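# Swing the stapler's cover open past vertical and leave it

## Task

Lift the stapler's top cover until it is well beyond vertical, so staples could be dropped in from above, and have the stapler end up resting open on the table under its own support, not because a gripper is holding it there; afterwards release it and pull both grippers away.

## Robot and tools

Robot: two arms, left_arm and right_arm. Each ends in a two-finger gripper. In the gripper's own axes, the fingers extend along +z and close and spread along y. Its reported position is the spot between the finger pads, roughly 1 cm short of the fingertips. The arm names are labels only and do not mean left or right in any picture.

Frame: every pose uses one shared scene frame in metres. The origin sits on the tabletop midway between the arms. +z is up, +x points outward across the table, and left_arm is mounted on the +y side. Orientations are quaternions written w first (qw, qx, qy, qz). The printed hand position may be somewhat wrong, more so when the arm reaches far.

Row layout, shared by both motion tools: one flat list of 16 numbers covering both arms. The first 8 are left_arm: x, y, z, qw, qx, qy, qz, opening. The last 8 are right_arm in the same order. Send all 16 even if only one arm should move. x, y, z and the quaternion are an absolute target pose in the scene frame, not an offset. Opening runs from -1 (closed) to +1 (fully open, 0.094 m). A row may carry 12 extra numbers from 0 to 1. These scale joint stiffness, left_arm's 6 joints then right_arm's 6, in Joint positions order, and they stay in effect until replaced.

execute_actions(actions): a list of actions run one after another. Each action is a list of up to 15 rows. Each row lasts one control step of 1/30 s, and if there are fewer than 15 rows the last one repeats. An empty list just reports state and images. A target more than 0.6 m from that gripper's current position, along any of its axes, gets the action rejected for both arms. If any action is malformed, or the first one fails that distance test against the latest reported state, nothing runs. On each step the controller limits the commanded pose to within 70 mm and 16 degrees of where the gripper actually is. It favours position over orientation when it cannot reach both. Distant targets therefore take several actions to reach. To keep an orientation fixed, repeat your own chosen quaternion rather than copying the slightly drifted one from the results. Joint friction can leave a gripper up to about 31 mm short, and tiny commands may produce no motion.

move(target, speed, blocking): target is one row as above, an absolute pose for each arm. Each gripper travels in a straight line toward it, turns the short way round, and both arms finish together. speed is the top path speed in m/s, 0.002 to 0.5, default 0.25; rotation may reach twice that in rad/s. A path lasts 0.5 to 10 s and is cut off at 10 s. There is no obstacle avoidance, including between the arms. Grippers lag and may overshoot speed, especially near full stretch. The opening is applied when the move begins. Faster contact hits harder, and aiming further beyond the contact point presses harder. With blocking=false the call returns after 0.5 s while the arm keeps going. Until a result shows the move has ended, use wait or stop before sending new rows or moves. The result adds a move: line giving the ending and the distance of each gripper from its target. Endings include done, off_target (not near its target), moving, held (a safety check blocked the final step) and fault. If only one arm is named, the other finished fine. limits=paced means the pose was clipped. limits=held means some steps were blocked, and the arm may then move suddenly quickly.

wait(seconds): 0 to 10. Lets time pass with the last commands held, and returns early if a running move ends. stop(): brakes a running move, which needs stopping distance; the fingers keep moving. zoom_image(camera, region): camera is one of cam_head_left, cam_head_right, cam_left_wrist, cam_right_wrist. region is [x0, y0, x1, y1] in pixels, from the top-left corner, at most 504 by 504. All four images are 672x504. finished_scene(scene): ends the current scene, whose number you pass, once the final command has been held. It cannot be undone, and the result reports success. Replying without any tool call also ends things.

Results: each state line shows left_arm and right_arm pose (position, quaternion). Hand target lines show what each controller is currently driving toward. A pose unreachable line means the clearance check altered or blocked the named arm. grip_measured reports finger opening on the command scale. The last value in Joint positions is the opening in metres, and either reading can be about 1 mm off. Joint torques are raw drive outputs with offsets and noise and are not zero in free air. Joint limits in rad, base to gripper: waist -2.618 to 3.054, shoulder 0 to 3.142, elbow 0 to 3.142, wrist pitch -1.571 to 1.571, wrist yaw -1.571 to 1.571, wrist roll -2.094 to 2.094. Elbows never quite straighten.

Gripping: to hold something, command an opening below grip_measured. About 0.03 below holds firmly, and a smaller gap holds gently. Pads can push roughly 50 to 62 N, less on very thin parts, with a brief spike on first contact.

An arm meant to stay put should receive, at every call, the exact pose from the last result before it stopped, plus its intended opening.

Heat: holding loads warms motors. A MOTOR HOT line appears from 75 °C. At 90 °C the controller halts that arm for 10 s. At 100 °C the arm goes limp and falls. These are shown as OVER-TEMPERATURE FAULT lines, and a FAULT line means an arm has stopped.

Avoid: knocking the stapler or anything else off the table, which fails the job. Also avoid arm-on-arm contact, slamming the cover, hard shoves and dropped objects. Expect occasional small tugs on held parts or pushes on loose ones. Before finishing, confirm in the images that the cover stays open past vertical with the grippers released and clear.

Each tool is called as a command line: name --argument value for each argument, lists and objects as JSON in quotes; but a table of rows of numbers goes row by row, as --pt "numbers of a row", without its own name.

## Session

execute_actions --actions '[]'

Scene clock: 0.00 s.
left_arm: end_effector_position=(+0.4663, +0.1428, +0.2521) grip_measured=+1.000 end_effector_quat_wxyz=(-0.443, +0.648, -0.461, +0.413) | right_arm: end_effector_position=(+0.1507, -0.0982, +0.3017) grip_measured=+1.000 end_effector_quat_wxyz=(+0.364, -0.361, +0.849, +0.124)
Joint positions: left_arm=[-0.625  1.397  0.952  0.106 -0.644 -1.91   0.094] | right_arm=[ 0.772  1.081  1.376 -1.085  0.128  0.054  0.094]
Joint velocities: left_arm=[-0.007 -0.007  0.002 -0.037 -0.066 -0.022  0.   ] | right_arm=[-0.007 -0.007  0.012 -0.022 -0.022 -0.037  0.   ]
Joint torques (N m, as the arm reports them, + toward a larger angle): no reading
Motor temperatures (°C, as the motors report them): left_arm=[14 16 14 14 14 16] | right_arm=[14 20 19 17 16 17]
Hand target (left_arm): +0.466, +0.143, +0.252; -0.443, +0.648, -0.461, +0.413
Hand target (right_arm): +0.151, -0.098, +0.302; +0.364, -0.361, +0.849, +0.124
Joint stiffness scale: left_arm=[1. 1. 1. 1. 1. 1.] | right_arm=[1. 1. 1. 1. 1. 1.]

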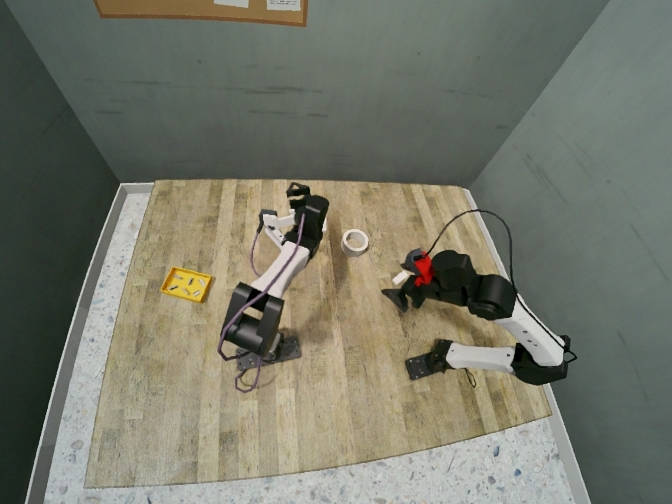

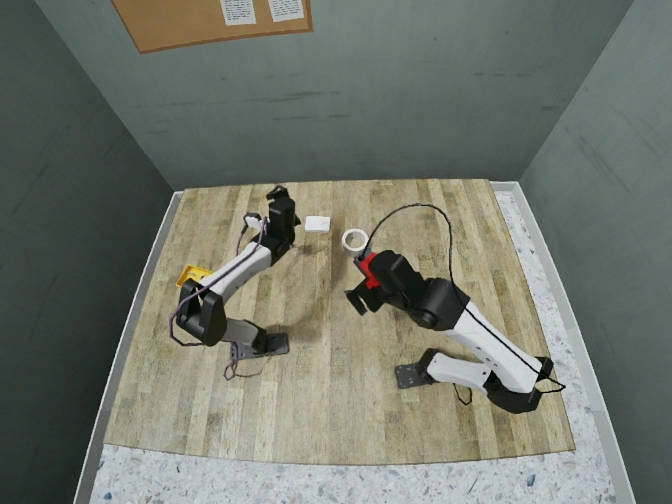

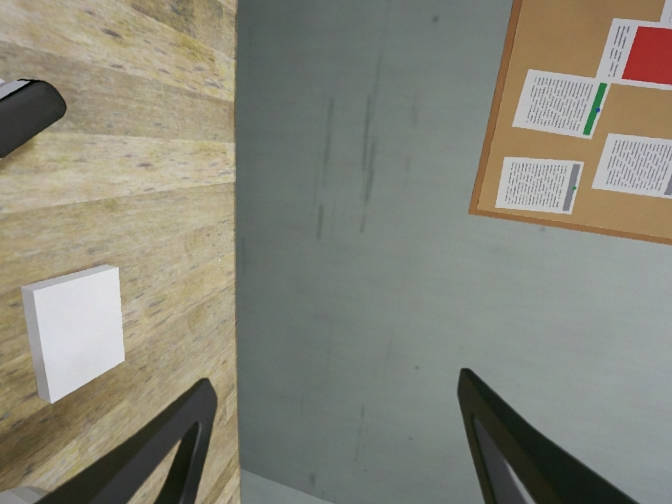

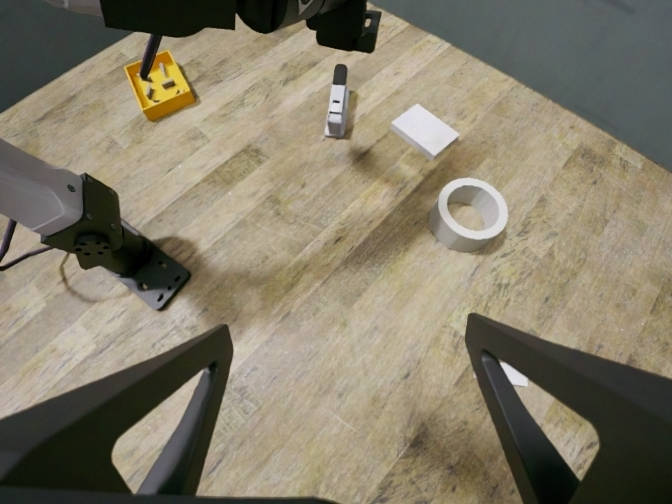

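move --target '[0.3,0.42,0.15,0,0,1,0,1,0.2,0.0,0.2,0.364,-0.361,0.849,0.124,1]' --speed 0.35

zoom_image --camera "cam_head_left" --region '[200,170,400,320]'

Scene clock: 4.07 s.
left_arm: end_effector_position=(+0.2987, +0.4139, +0.1520) grip_measured=+1.000 end_effector_quat_wxyz=(+0.001, -0.000, +1.000, -0.004) | right_arm: end_effector_position=(+0.2001, -0.0030, +0.2082) grip_measured=+1.000 end_effector_quat_wxyz=(+0.366, -0.362, +0.848, +0.125)
Joint positions: left_arm=[ 0.445  1.711  1.562 -1.425  0.009  0.601  0.094] | right_arm=[ 0.843  1.366  1.164 -0.59   0.176  0.101  0.094]
Joint velocities: left_arm=[ 0.007 -0.002 -0.012  0.007 -0.007 -0.037  0.   ] | right_arm=[ 0.002 -0.022 -0.017  0.007 -0.022 -0.095  0.   ]
Joint torques (N m, as the arm reports them, + toward a larger angle): left_arm=[ 0.21 -6.55  8.91  0.3  -0.01  0.05] | right_arm=[ 1.02 -5.06  6.2   1.72  0.25  0.09]
Motor temperatures (°C, as the motors report them): left_arm=[14 16 15 15 14 16] | right_arm=[14 20 20 18 16 17]
Hand target (left_arm): +0.298, +0.418, +0.153; -0.004, +0.001, +1.000, -0.003
Hand target (right_arm): +0.199, +0.000, +0.200; +0.365, -0.361, +0.849, +0.123
Off the commanded pose (left_arm): 0.007 m, 1 deg.
Off the commanded pose (right_arm): 0.009 m, 0 deg.
Joint stiffness scale: left_arm=[1. 1. 1. 1. 1. 1.] | right_arm=[1. 1. 1. 1. 1. 1.]
move: done

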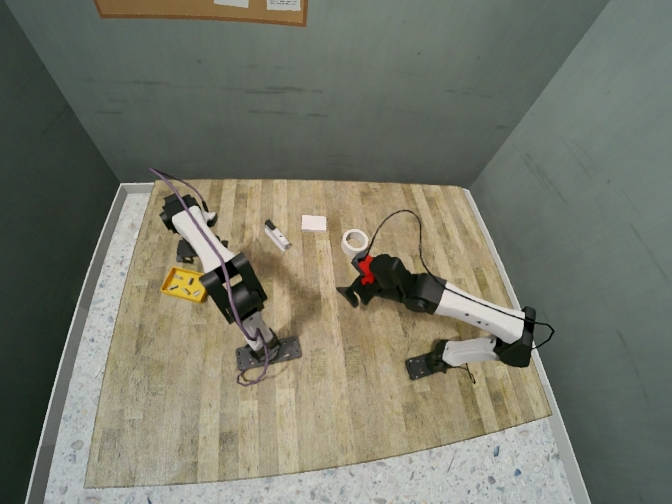

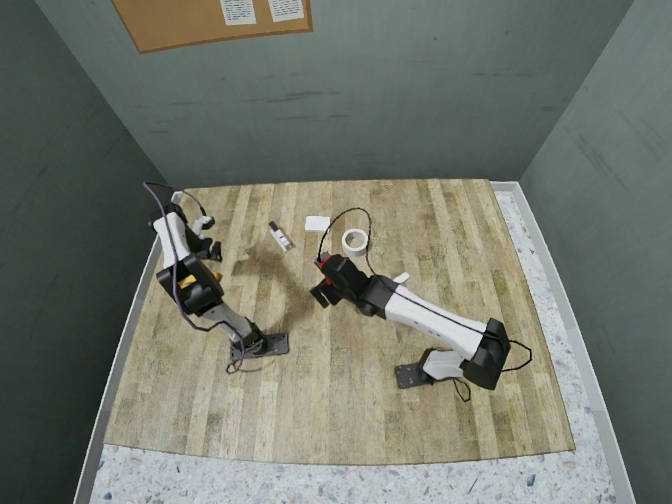

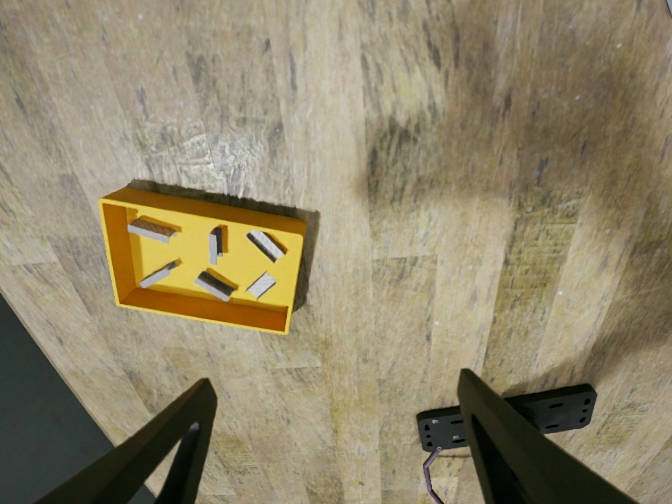

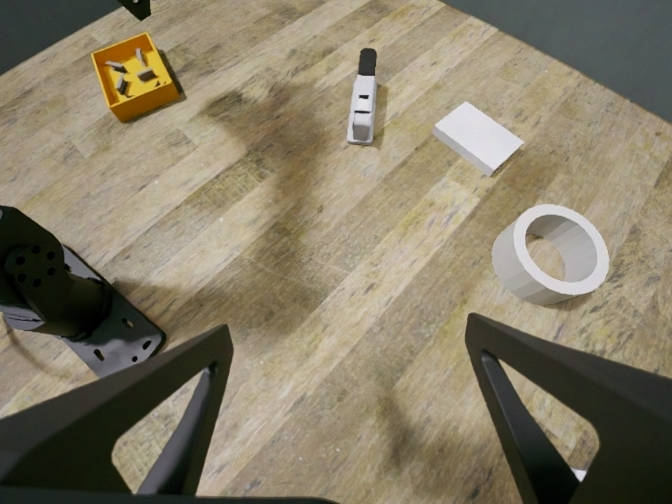

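Region (200, 170, 400, 320) of cam_head_left's 672x504 image, scaled by 2.520, with more detail than that image has; it fills the top 378 rows of this view, and the rest is white.

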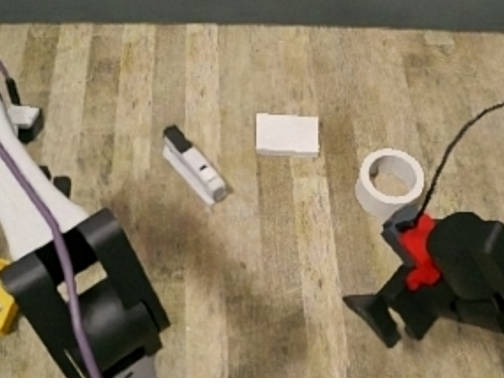

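move --target '[0.3,0.42,0.15,0,0,1,0,1,0.375,0.15,0.085,0.427,-0.34,0.82,0.177,0.5]' --speed 0.3

zoom_image --camera "cam_head_left" --region '[200,170,400,320]'

Scene clock: 6.57 s.
left_arm: end_effector_position=(+0.2984, +0.4141, +0.1520) grip_measured=+1.000 end_effector_quat_wxyz=(+0.001, +0.001, +1.000, -0.004) | right_arm: end_effector_position=(+0.3620, +0.1456, +0.0656) grip_measured=+0.502 end_effector_quat_wxyz=(+0.402, -0.342, +0.833, +0.166)
Joint positions: left_arm=[ 0.445  1.711  1.562 -1.425  0.007  0.603  0.094] | right_arm=[ 0.726  2.246  1.592 -0.019  0.065  0.054  0.071]
Joint velocities: left_arm=[-0.007 -0.007  0.002 -0.022 -0.051  0.007  0.   ] | right_arm=[ 0.017 -0.012  0.022  0.066 -0.007 -0.007  0.001]
Joint torques (N m, as the arm reports them, + toward a larger angle): left_arm=[ 0.35 -6.44  7.78  0.58  0.    0.02] | right_arm=[ -0.73 -13.32  10.03   1.83   0.03  -0.13]
Motor temperatures (°C, as the motors report them): left_arm=[14 16 15 15 14 16] | right_arm=[14 20 20 18 16 17]
Hand target (left_arm): +0.300, +0.420, +0.150; -0.000, -0.000, +1.000, -0.000
Hand target (right_arm): +0.372, +0.152, +0.086; +0.425, -0.339, +0.820, +0.178
Off the commanded pose (left_arm): 0.006 m, 0 deg.
Off the commanded pose (right_arm): 0.024 m, 3 deg.
Joint stiffness scale: left_arm=[1. 1. 1. 1. 1. 1.] | right_arm=[1. 1. 1. 1. 1. 1.]
move: off_target (right_arm)

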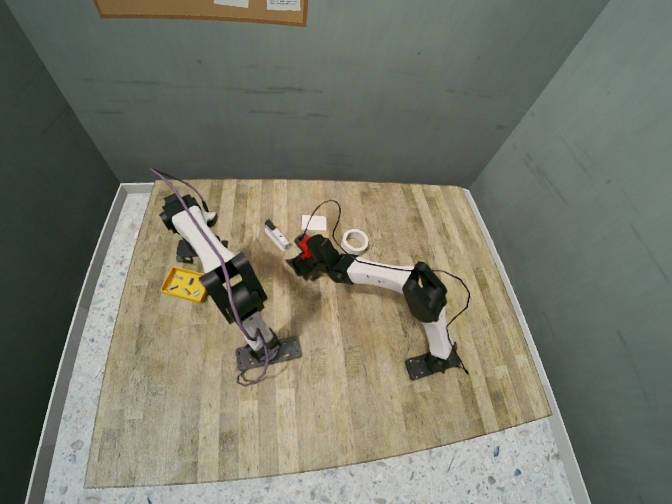

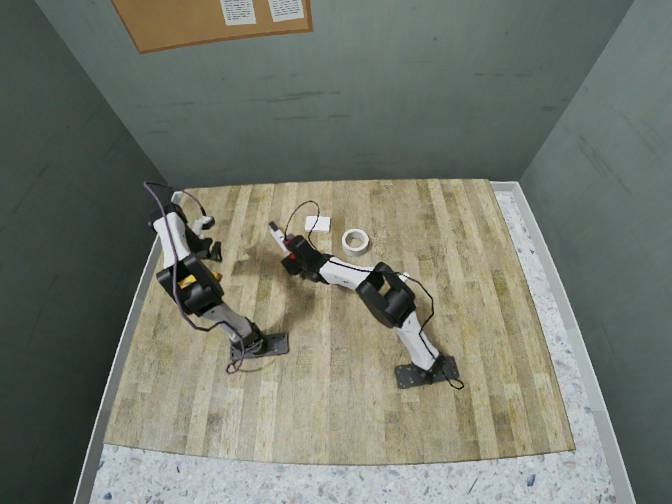

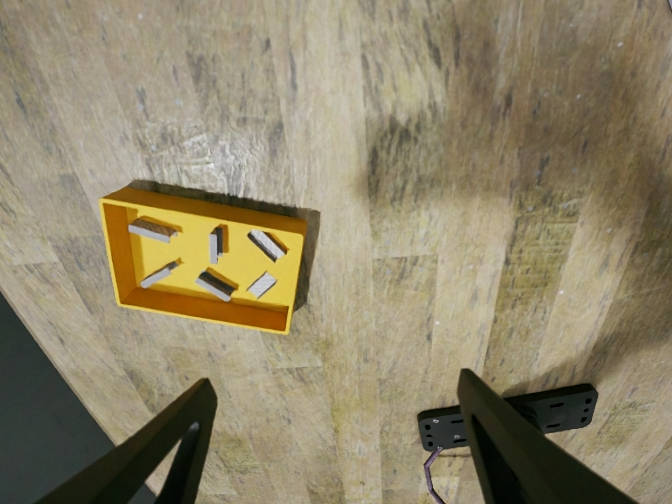

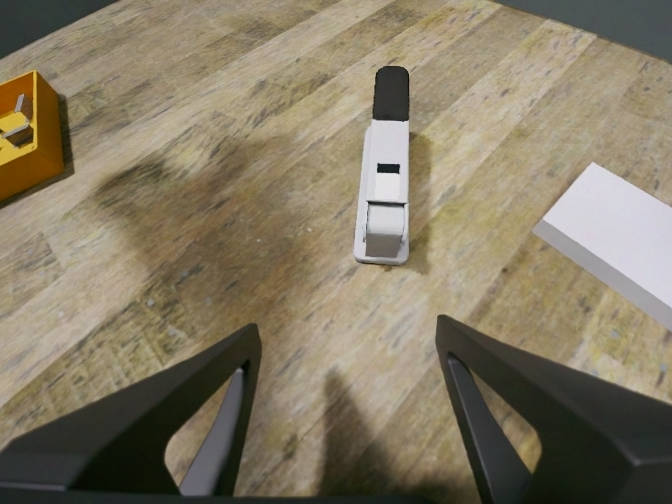

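Region (200, 170, 400, 320) of cam_head_left's 672x504 image, scaled by 2.520, with more detail than that image has; it fills the top 378 rows of this view, and the rest is white.

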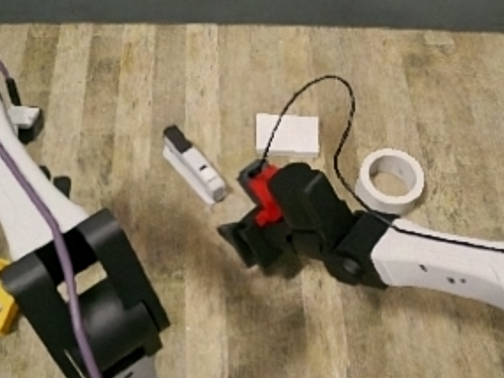

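move --target '[0.3,0.42,0.15,0,0,1,0,1,0.475,0.222,0.065,0.43,-0.32,0.828,0.166,0.5]' --speed 0.15

zoom_image --camera "cam_head_left" --region '[200,170,400,320]'

Scene clock: 8.63 s.
left_arm: end_effector_position=(+0.2984, +0.4141, +0.1520) grip_measured=+1.000 end_effector_quat_wxyz=(+0.001, +0.001, +1.000, -0.004) | right_arm: end_effector_position=(+0.4671, +0.2251, +0.0486) grip_measured=+0.502 end_effector_quat_wxyz=(+0.445, -0.316, +0.819, +0.178)
Joint positions: left_arm=[ 0.445  1.711  1.562 -1.425  0.007  0.603  0.094] | right_arm=[ 0.687  2.973  2.827 -0.426  0.065  0.054  0.071]
Joint velocities: left_arm=[-0.002  0.002 -0.012 -0.037 -0.007  0.022  0.   ] | right_arm=[ 0.012 -0.027 -0.012  0.007  0.007  0.007 -0.   ]
Joint torques (N m, as the arm reports them, + toward a larger angle): left_arm=[ 0.34 -6.47  7.79  0.59  0.    0.02] | right_arm=[ -0.73 -17.14  10.59   1.69   0.07  -0.13]
Motor temperatures (°C, as the motors report them): left_arm=[14 17 16 15 14 16] | right_arm=[14 22 21 19 16 17]
Hand target (left_arm): +0.300, +0.420, +0.150; +0.000, -0.000, +1.000, -0.000
Hand target (right_arm): +0.474, +0.223, +0.065; +0.459, -0.314, +0.811, +0.181
Off the commanded pose (left_arm): 0.006 m, 0 deg.
Off the commanded pose (right_arm): 0.018 m, 3 deg.
Joint stiffness scale: left_arm=[1. 1. 1. 1. 1. 1.] | right_arm=[1. 1. 1. 1. 1. 1.]
elbow stopped short (right arm): the move would have taken joint 3 (elbow) straighter than the controller allows; a more bent joint 3 avoids this.
move: off_target (right_arm)

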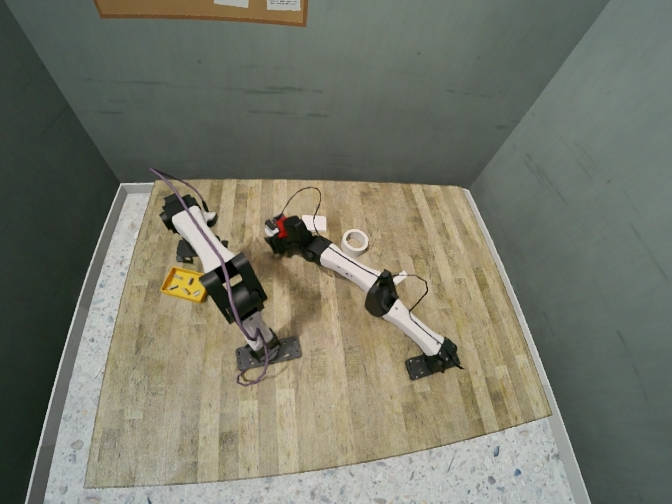

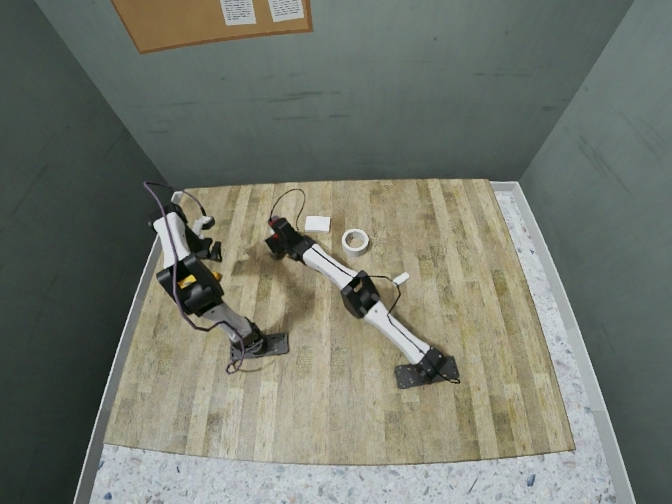

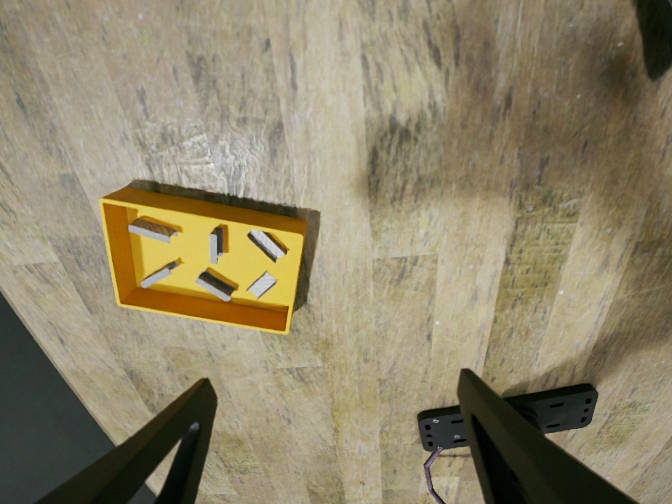

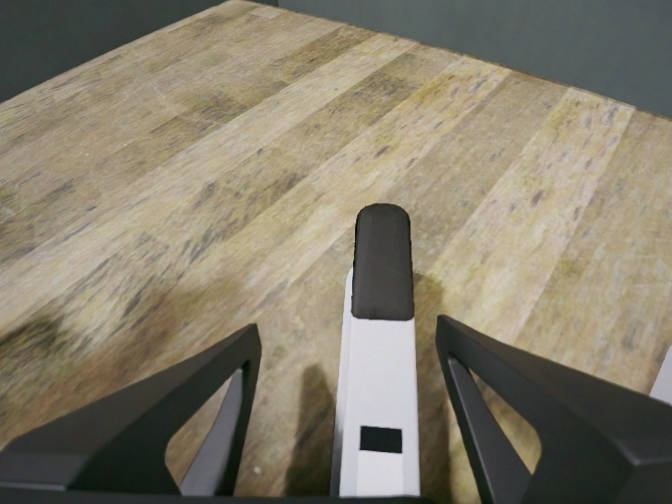

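Region (200, 170, 400, 320) of cam_head_left's 672x504 image, scaled by 2.520, with more detail than that image has; it fills the top 378 rows of this view, and the rest is white.

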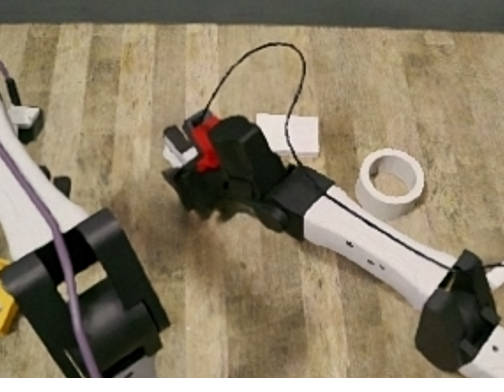

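move --target '[0.3,0.42,0.15,0,0,1,0,1,0.478,0.21,0.045,0.445,-0.316,0.819,0.178,0.3]' --speed 0.06

move --target '[0.3,0.42,0.15,0,0,1,0,1,0.478,0.21,0.045,0.445,-0.316,0.819,0.178,-0.51]'

Scene clock: 10.23 s.
left_arm: end_effector_position=(+0.2984, +0.4141, +0.1520) grip_measured=+1.000 end_effector_quat_wxyz=(+0.001, +0.001, +1.000, -0.004) | right_arm: end_effector_position=(+0.4739, +0.2106, +0.0325) grip_measured=+0.302 end_effector_quat_wxyz=(+0.433, -0.315, +0.827, +0.172)
Joint positions: left_arm=[ 0.445  1.711  1.562 -1.425  0.007  0.603  0.094] | right_arm=[ 0.663  2.921  2.683 -0.365  0.049  0.048  0.061]
Joint velocities: left_arm=[ 0.002 -0.002 -0.002 -0.095 -0.051 -0.051  0.   ] | right_arm=[-0.007 -0.017 -0.007  0.022  0.037 -0.007  0.   ]
Joint torques (N m, as the arm reports them, + toward a larger angle): left_arm=[ 0.34 -6.44  7.78  0.59  0.01  0.02] | right_arm=[ -0.55 -18.72   6.29   1.9    0.04  -0.13]
Motor temperatures (°C, as the motors report them): left_arm=[14 17 16 15 14 16] | right_arm=[14 23 21 19 16 17]
Hand target (left_arm): +0.300, +0.420, +0.150; +0.000, -0.000, +1.000, -0.000
Hand target (right_arm): +0.478, +0.210, +0.045; +0.444, -0.316, +0.819, +0.178
Off the commanded pose (left_arm): 0.006 m, 0 deg.
Off the commanded pose (right_arm): 0.013 m, 2 deg.
Joint stiffness scale: left_arm=[1. 1. 1. 1. 1. 1.] | right_arm=[1. 1. 1. 1. 1. 1.]
move: off_target (right_arm)

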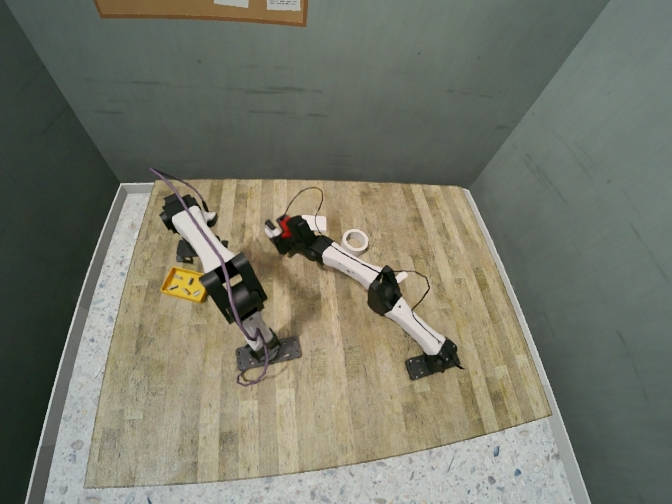

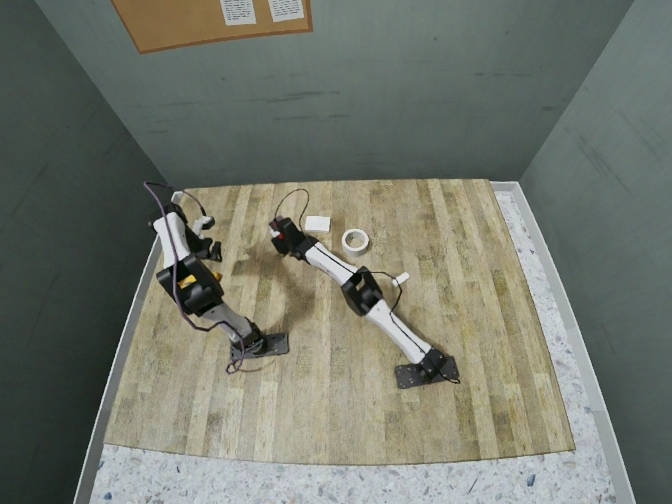

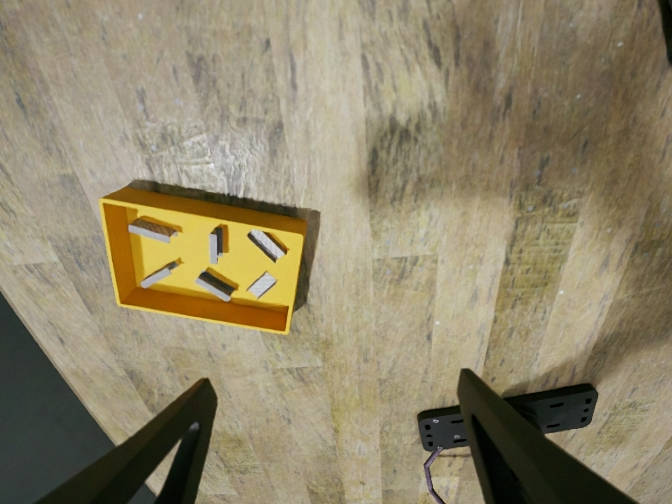

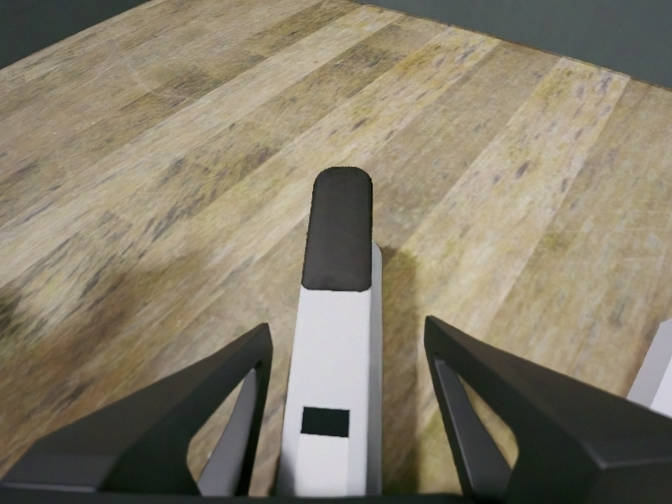

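Scene clock: 10.93 s.
left_arm: end_effector_position=(+0.2984, +0.4141, +0.1520) grip_measured=+1.000 end_effector_quat_wxyz=(+0.001, +0.001, +1.000, -0.004) | right_arm: end_effector_position=(+0.4732, +0.2113, +0.0324) grip_measured=-0.505 end_effector_quat_wxyz=(+0.431, -0.316, +0.827, +0.175)
Joint positions: left_arm=[ 0.445  1.711  1.562 -1.425  0.007  0.603  0.094] | right_arm=[ 0.663  2.921  2.683 -0.365  0.043  0.049  0.023]
Joint velocities: left_arm=[ 0.007  0.002  0.002  0.037 -0.022 -0.022  0.   ] | right_arm=[ 0.002 -0.017 -0.002 -0.051  0.022 -0.007 -0.001]
Joint torques (N m, as the arm reports them, + toward a larger angle): left_arm=[ 0.34 -6.46  7.79  0.58  0.01  0.02] | right_arm=[ -0.57 -18.69   6.25   1.92   0.06  -0.13]
Motor temperatures (°C, as the motors report them): left_arm=[14 17 16 15 14 16] | right_arm=[14 24 21 19 16 17]
Hand target (left_arm): +0.300, +0.420, +0.150; +0.000, -0.000, +1.000, -0.000
Hand target (right_arm): +0.478, +0.210, +0.045; +0.444, -0.316, +0.820, +0.178
Off the commanded pose (left_arm): 0.006 m, 0 deg.
Off the commanded pose (right_arm): 0.014 m, 2 deg.
Joint stiffness scale: left_arm=[1. 1. 1. 1. 1. 1.] | right_arm=[1. 1. 1. 1. 1. 1.]
move: off_target (right_arm)

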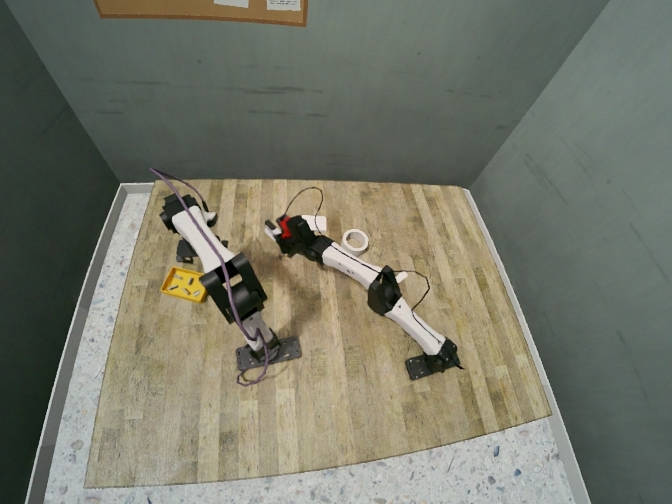

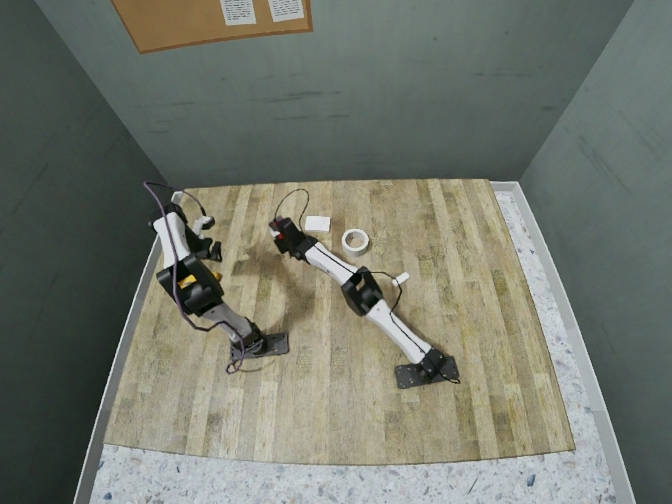

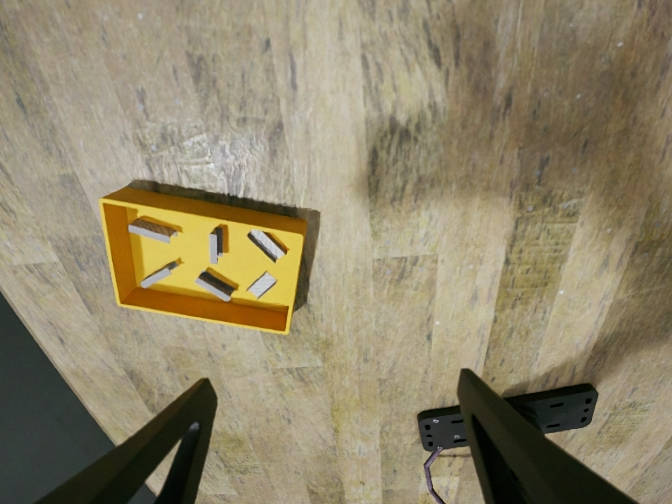

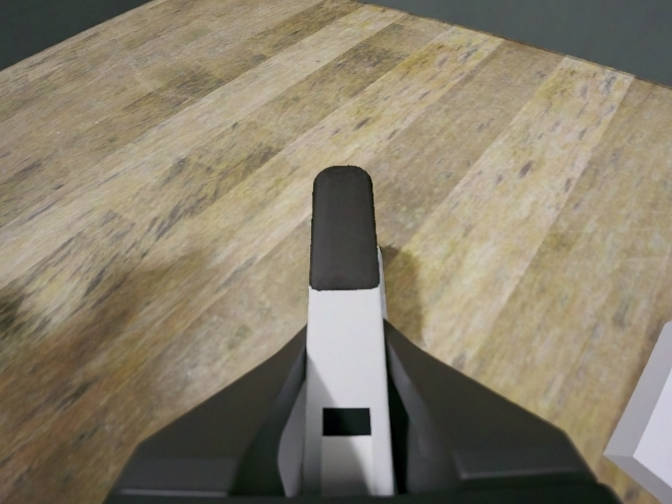

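move --target '[0.28,0.32,0.14,0.15,0.66,0.70,-0.15,0.3,0.28,0.0,0.05,0.356,-0.569,0.678,0.299,-0.54]' --speed 0.15

move --target '[0.31,0.16,0.05,0.297,0.679,0.57,-0.354,0.3,0.28,0.0,0.03,0.356,-0.569,0.678,0.299,-0.54]' --speed 0.12

zoom_image --camera "cam_head_left" --region '[240,200,400,320]'

Scene clock: 17.37 s.
left_arm: end_effector_position=(+0.2854, +0.3264, +0.1434) grip_measured=+0.302 end_effector_quat_wxyz=(+0.143, +0.660, +0.726, -0.129) | right_arm: end_effector_position=(+0.2809, -0.0016, +0.0337) grip_measured=-0.524 end_effector_quat_wxyz=(+0.332, -0.565, +0.696, +0.293)
Joint positions: left_arm=[ 0.412  1.645  1.399 -1.508  0.344  2.075  0.061] | right_arm=[ 0.386  1.918  0.955  0.085 -0.659 -0.594  0.022]
Joint velocities: left_arm=[ 0.002 -0.002 -0.017 -0.051  0.007  0.037 -0.001] | right_arm=[ 0.002  0.002 -0.022  0.066  0.007 -0.095 -0.001]
Joint torques (N m, as the arm reports them, + toward a larger angle): left_arm=[-0.74 -6.08  5.29 -0.41  0.34  0.01] | right_arm=[ -0.88 -11.84   5.01   1.54  -0.46  -0.14]
Motor temperatures (°C, as the motors report them): left_arm=[14 18 16 15 14 16] | right_arm=[14 27 21 20 16 17]
Hand target (left_arm): +0.280, +0.320, +0.141; +0.141, +0.661, +0.722, -0.148
Hand target (right_arm): +0.281, -0.002, +0.049; +0.353, -0.570, +0.679, +0.299
Off the commanded pose (left_arm): 0.009 m, 4 deg.
Off the commanded pose (right_arm): 0.016 m, 4 deg.
Joint stiffness scale: left_arm=[1. 1. 1. 1. 1. 1.] | right_arm=[1. 1. 1. 1. 1. 1.]
joint sent to its limit (left arm) — the command would take joint 6 (wrist roll) past its upper limit, so that joint was sent only as far as its limit.
move: off_target (left_arm, right_arm)

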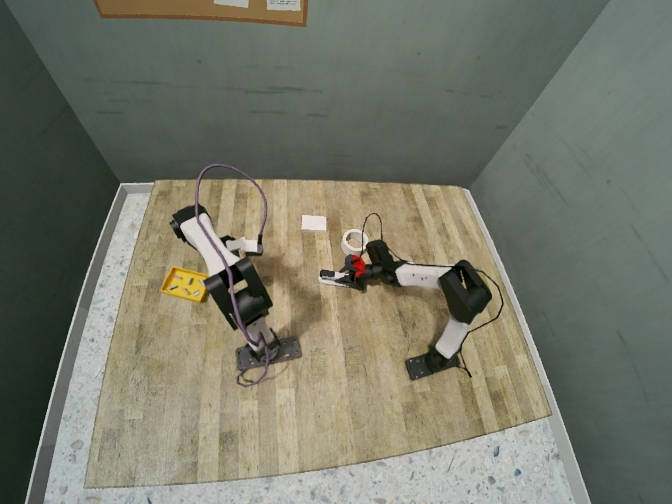

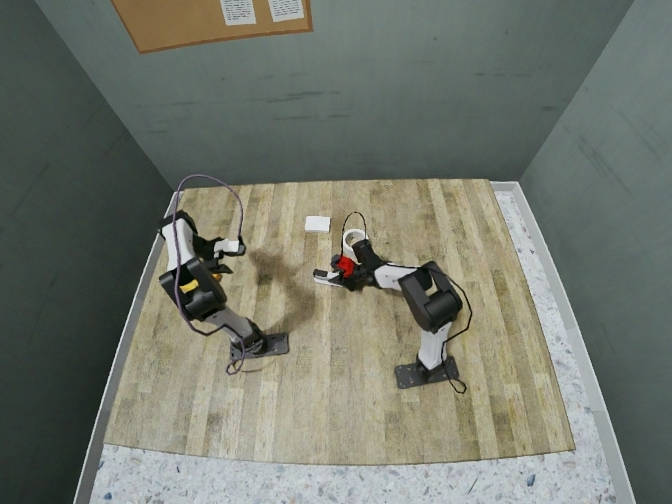

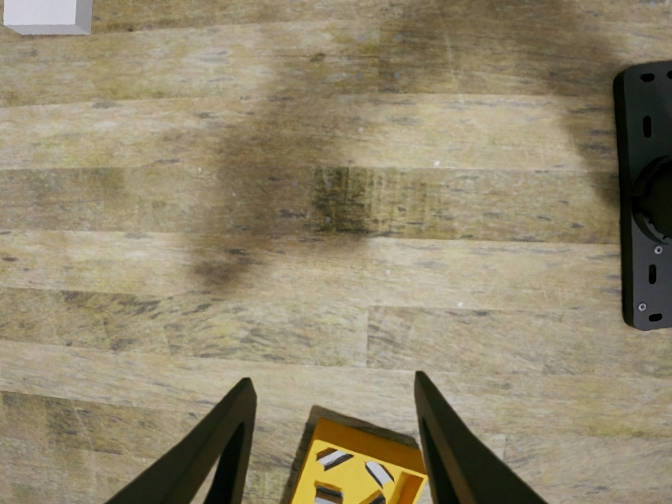

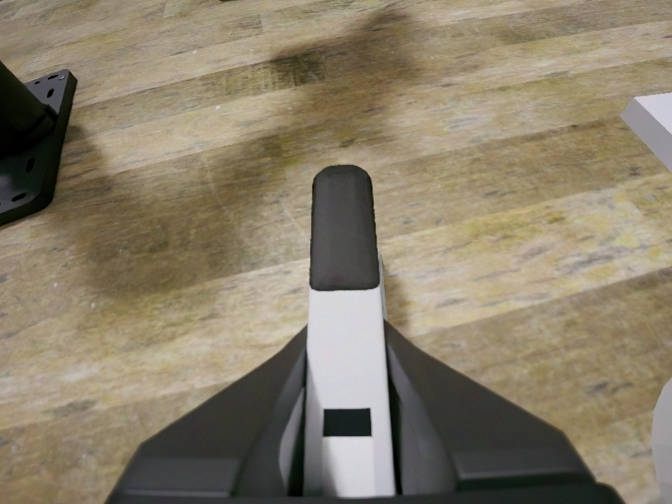

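Scene clock: 20.47 s.
left_arm: end_effector_position=(+0.3097, +0.1640, +0.0546) grip_measured=+0.302 end_effector_quat_wxyz=(+0.280, +0.677, +0.593, -0.334) | right_arm: end_effector_position=(+0.2803, -0.0020, +0.0264) grip_measured=-0.524 end_effector_quat_wxyz=(+0.341, -0.566, +0.691, +0.291)
Joint positions: left_arm=[ 0.037  1.906  1.108 -1.179  0.83   2.077  0.061] | right_arm=[ 0.386  1.933  0.924  0.153 -0.658 -0.594  0.022]
Joint velocities: left_arm=[ 0.002  0.007 -0.007 -0.022  0.037  0.037 -0.002] | right_arm=[-0.012 -0.002 -0.007  0.007  0.066 -0.051 -0.001]
Joint torques (N m, as the arm reports them, + toward a larger angle): left_arm=[-0.68 -6.77  4.05 -0.44  0.6   0.01] | right_arm=[-0.31 -9.26  4.71  1.74 -0.41 -0.07]
Motor temperatures (°C, as the motors report them): left_arm=[14 18 16 15 15 16] | right_arm=[14 27 21 21 16 17]
Hand target (left_arm): +0.308, +0.160, +0.050; +0.284, +0.675, +0.589, -0.341
Hand target (right_arm): +0.280, +0.000, +0.030; +0.355, -0.569, +0.678, +0.299
Off the commanded pose (left_arm): 0.006 m, 4 deg.
Off the commanded pose (right_arm): 0.004 m, 2 deg.
Joint stiffness scale: left_arm=[1. 1. 1. 1. 1. 1.] | right_arm=[1. 1. 1. 1. 1. 1.]
joint sent to its limit (left arm) — the command would take joint 6 (wrist roll) past its upper limit, so that joint was sent only as far as its limit.
move: off_target (left_arm)

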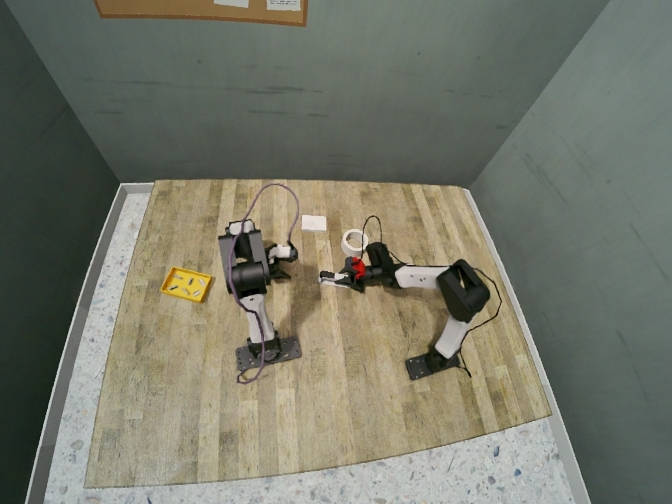

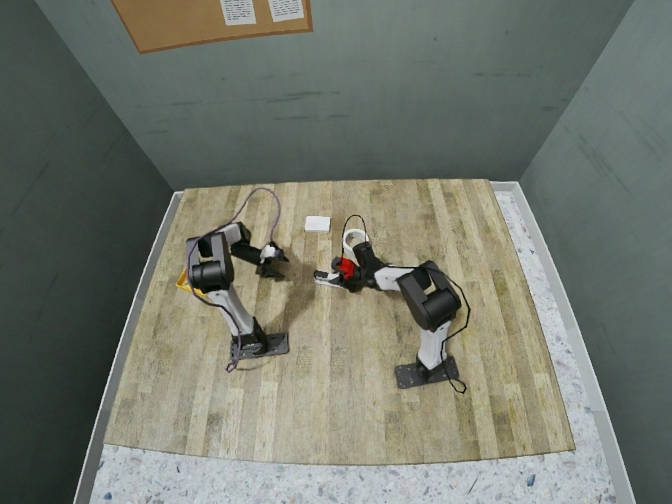

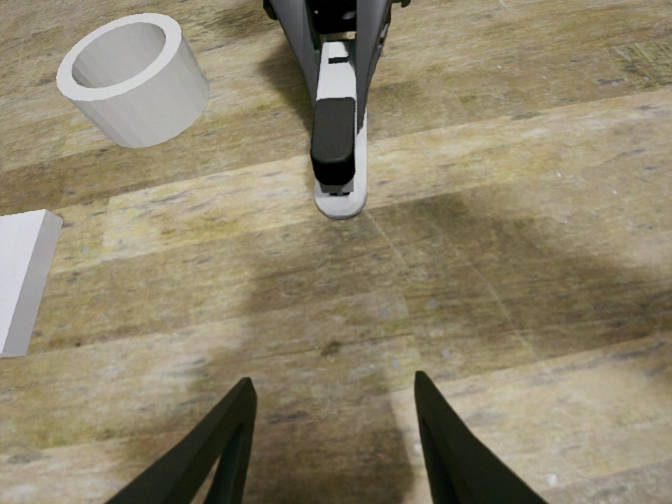

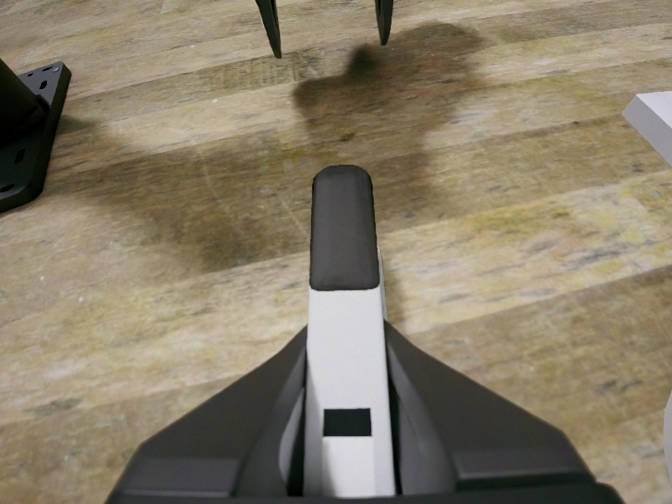

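Region (240, 200, 400, 320) of cam_head_left's 672x504 image, scaled by 3.150, with more detail than that image has; it fills the top 378 rows of this view, and the rest is white.

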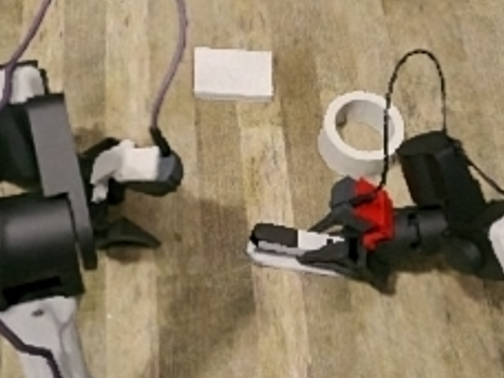

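move --target '[0.29,0.055,0.008,0.297,0.679,0.57,-0.354,0.3,0.28,0.0,0.03,0.356,-0.569,0.678,0.299,-0.54]' --speed 0.08

zoom_image --camera "cam_head_left" --region '[240,200,400,320]'

Scene clock: 22.80 s.
left_arm: end_effector_position=(+0.2888, +0.0581, +0.0071) grip_measured=+0.302 end_effector_quat_wxyz=(+0.291, +0.675, +0.573, -0.362) | right_arm: end_effector_position=(+0.2802, -0.0021, +0.0262) grip_measured=-0.524 end_effector_quat_wxyz=(+0.341, -0.566, +0.692, +0.291)
Joint positions: left_arm=[-0.318  1.901  0.841 -0.55   0.965  1.591  0.061] | right_arm=[ 0.386  1.933  0.924  0.151 -0.658 -0.594  0.022]
Joint velocities: left_arm=[ 0.002  0.007 -0.012  0.066 -0.051 -0.066 -0.   ] | right_arm=[-0.002 -0.007 -0.012 -0.022 -0.007 -0.037 -0.   ]
Joint torques (N m, as the arm reports them, + toward a larger angle): left_arm=[-0.87 -8.53  3.4   0.68  0.41 -0.17] | right_arm=[-0.31 -9.27  4.71  1.75 -0.41 -0.07]
Motor temperatures (°C, as the motors report them): left_arm=[14 18 16 15 15 16] | right_arm=[14 27 21 21 16 17]
Hand target (left_arm): +0.290, +0.057, +0.007; +0.296, +0.680, +0.572, -0.350
Hand target (right_arm): +0.280, -0.000, +0.030; +0.355, -0.569, +0.678, +0.299
Off the commanded pose (left_arm): 0.003 m, 1 deg.
Off the commanded pose (right_arm): 0.004 m, 3 deg.
Joint stiffness scale: left_arm=[1. 1. 1. 1. 1. 1.] | right_arm=[1. 1. 1. 1. 1. 1.]
move: off_target (right_arm)

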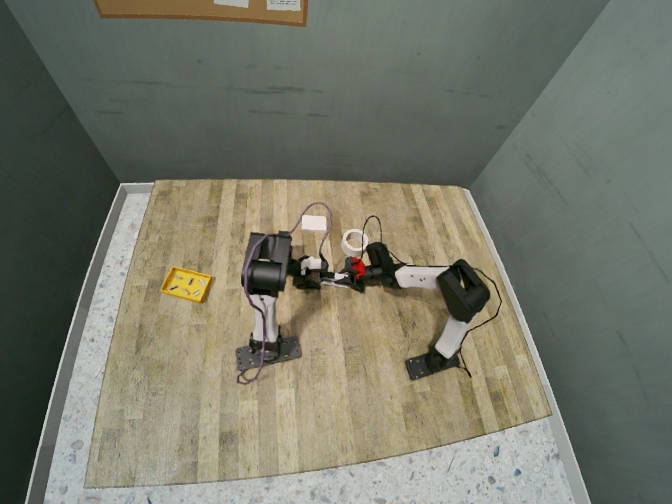

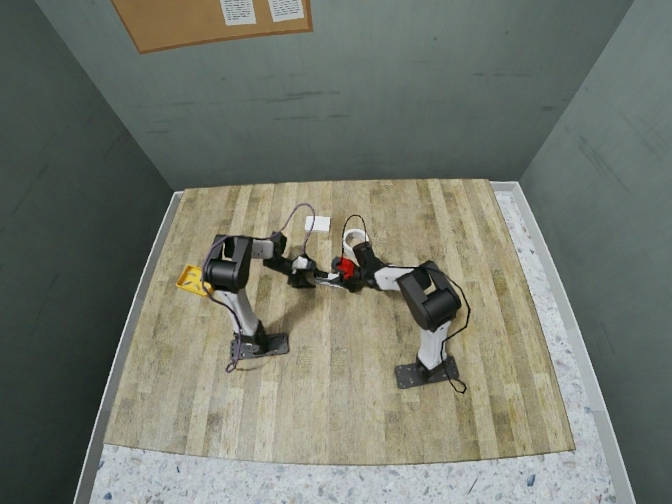

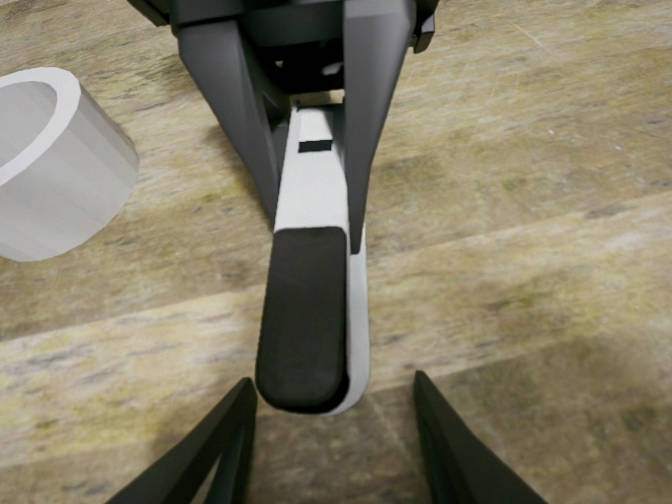

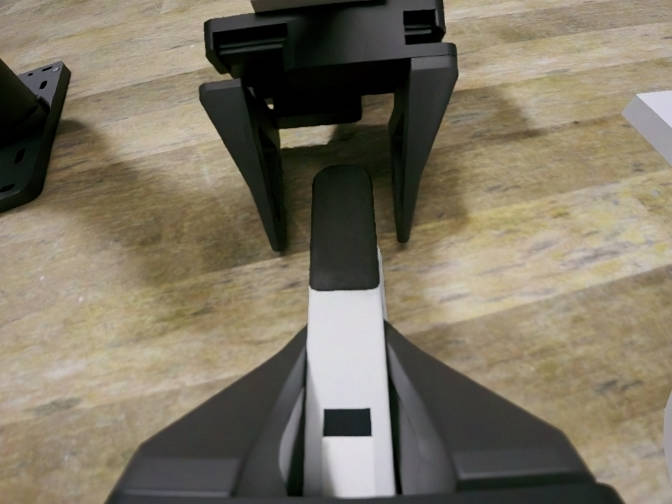

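Region (240, 200, 400, 320) of cam_head_left's 672x504 image, scaled by 3.150, with more detail than that image has; it fills the top 378 rows of this view, and the rest is white.

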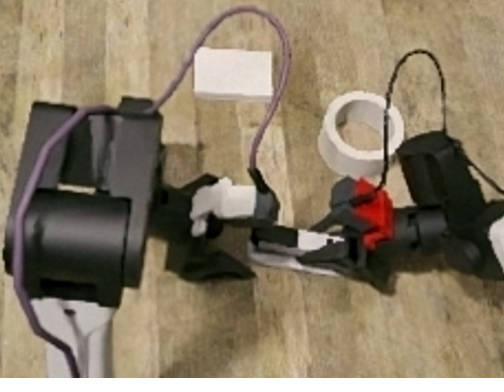

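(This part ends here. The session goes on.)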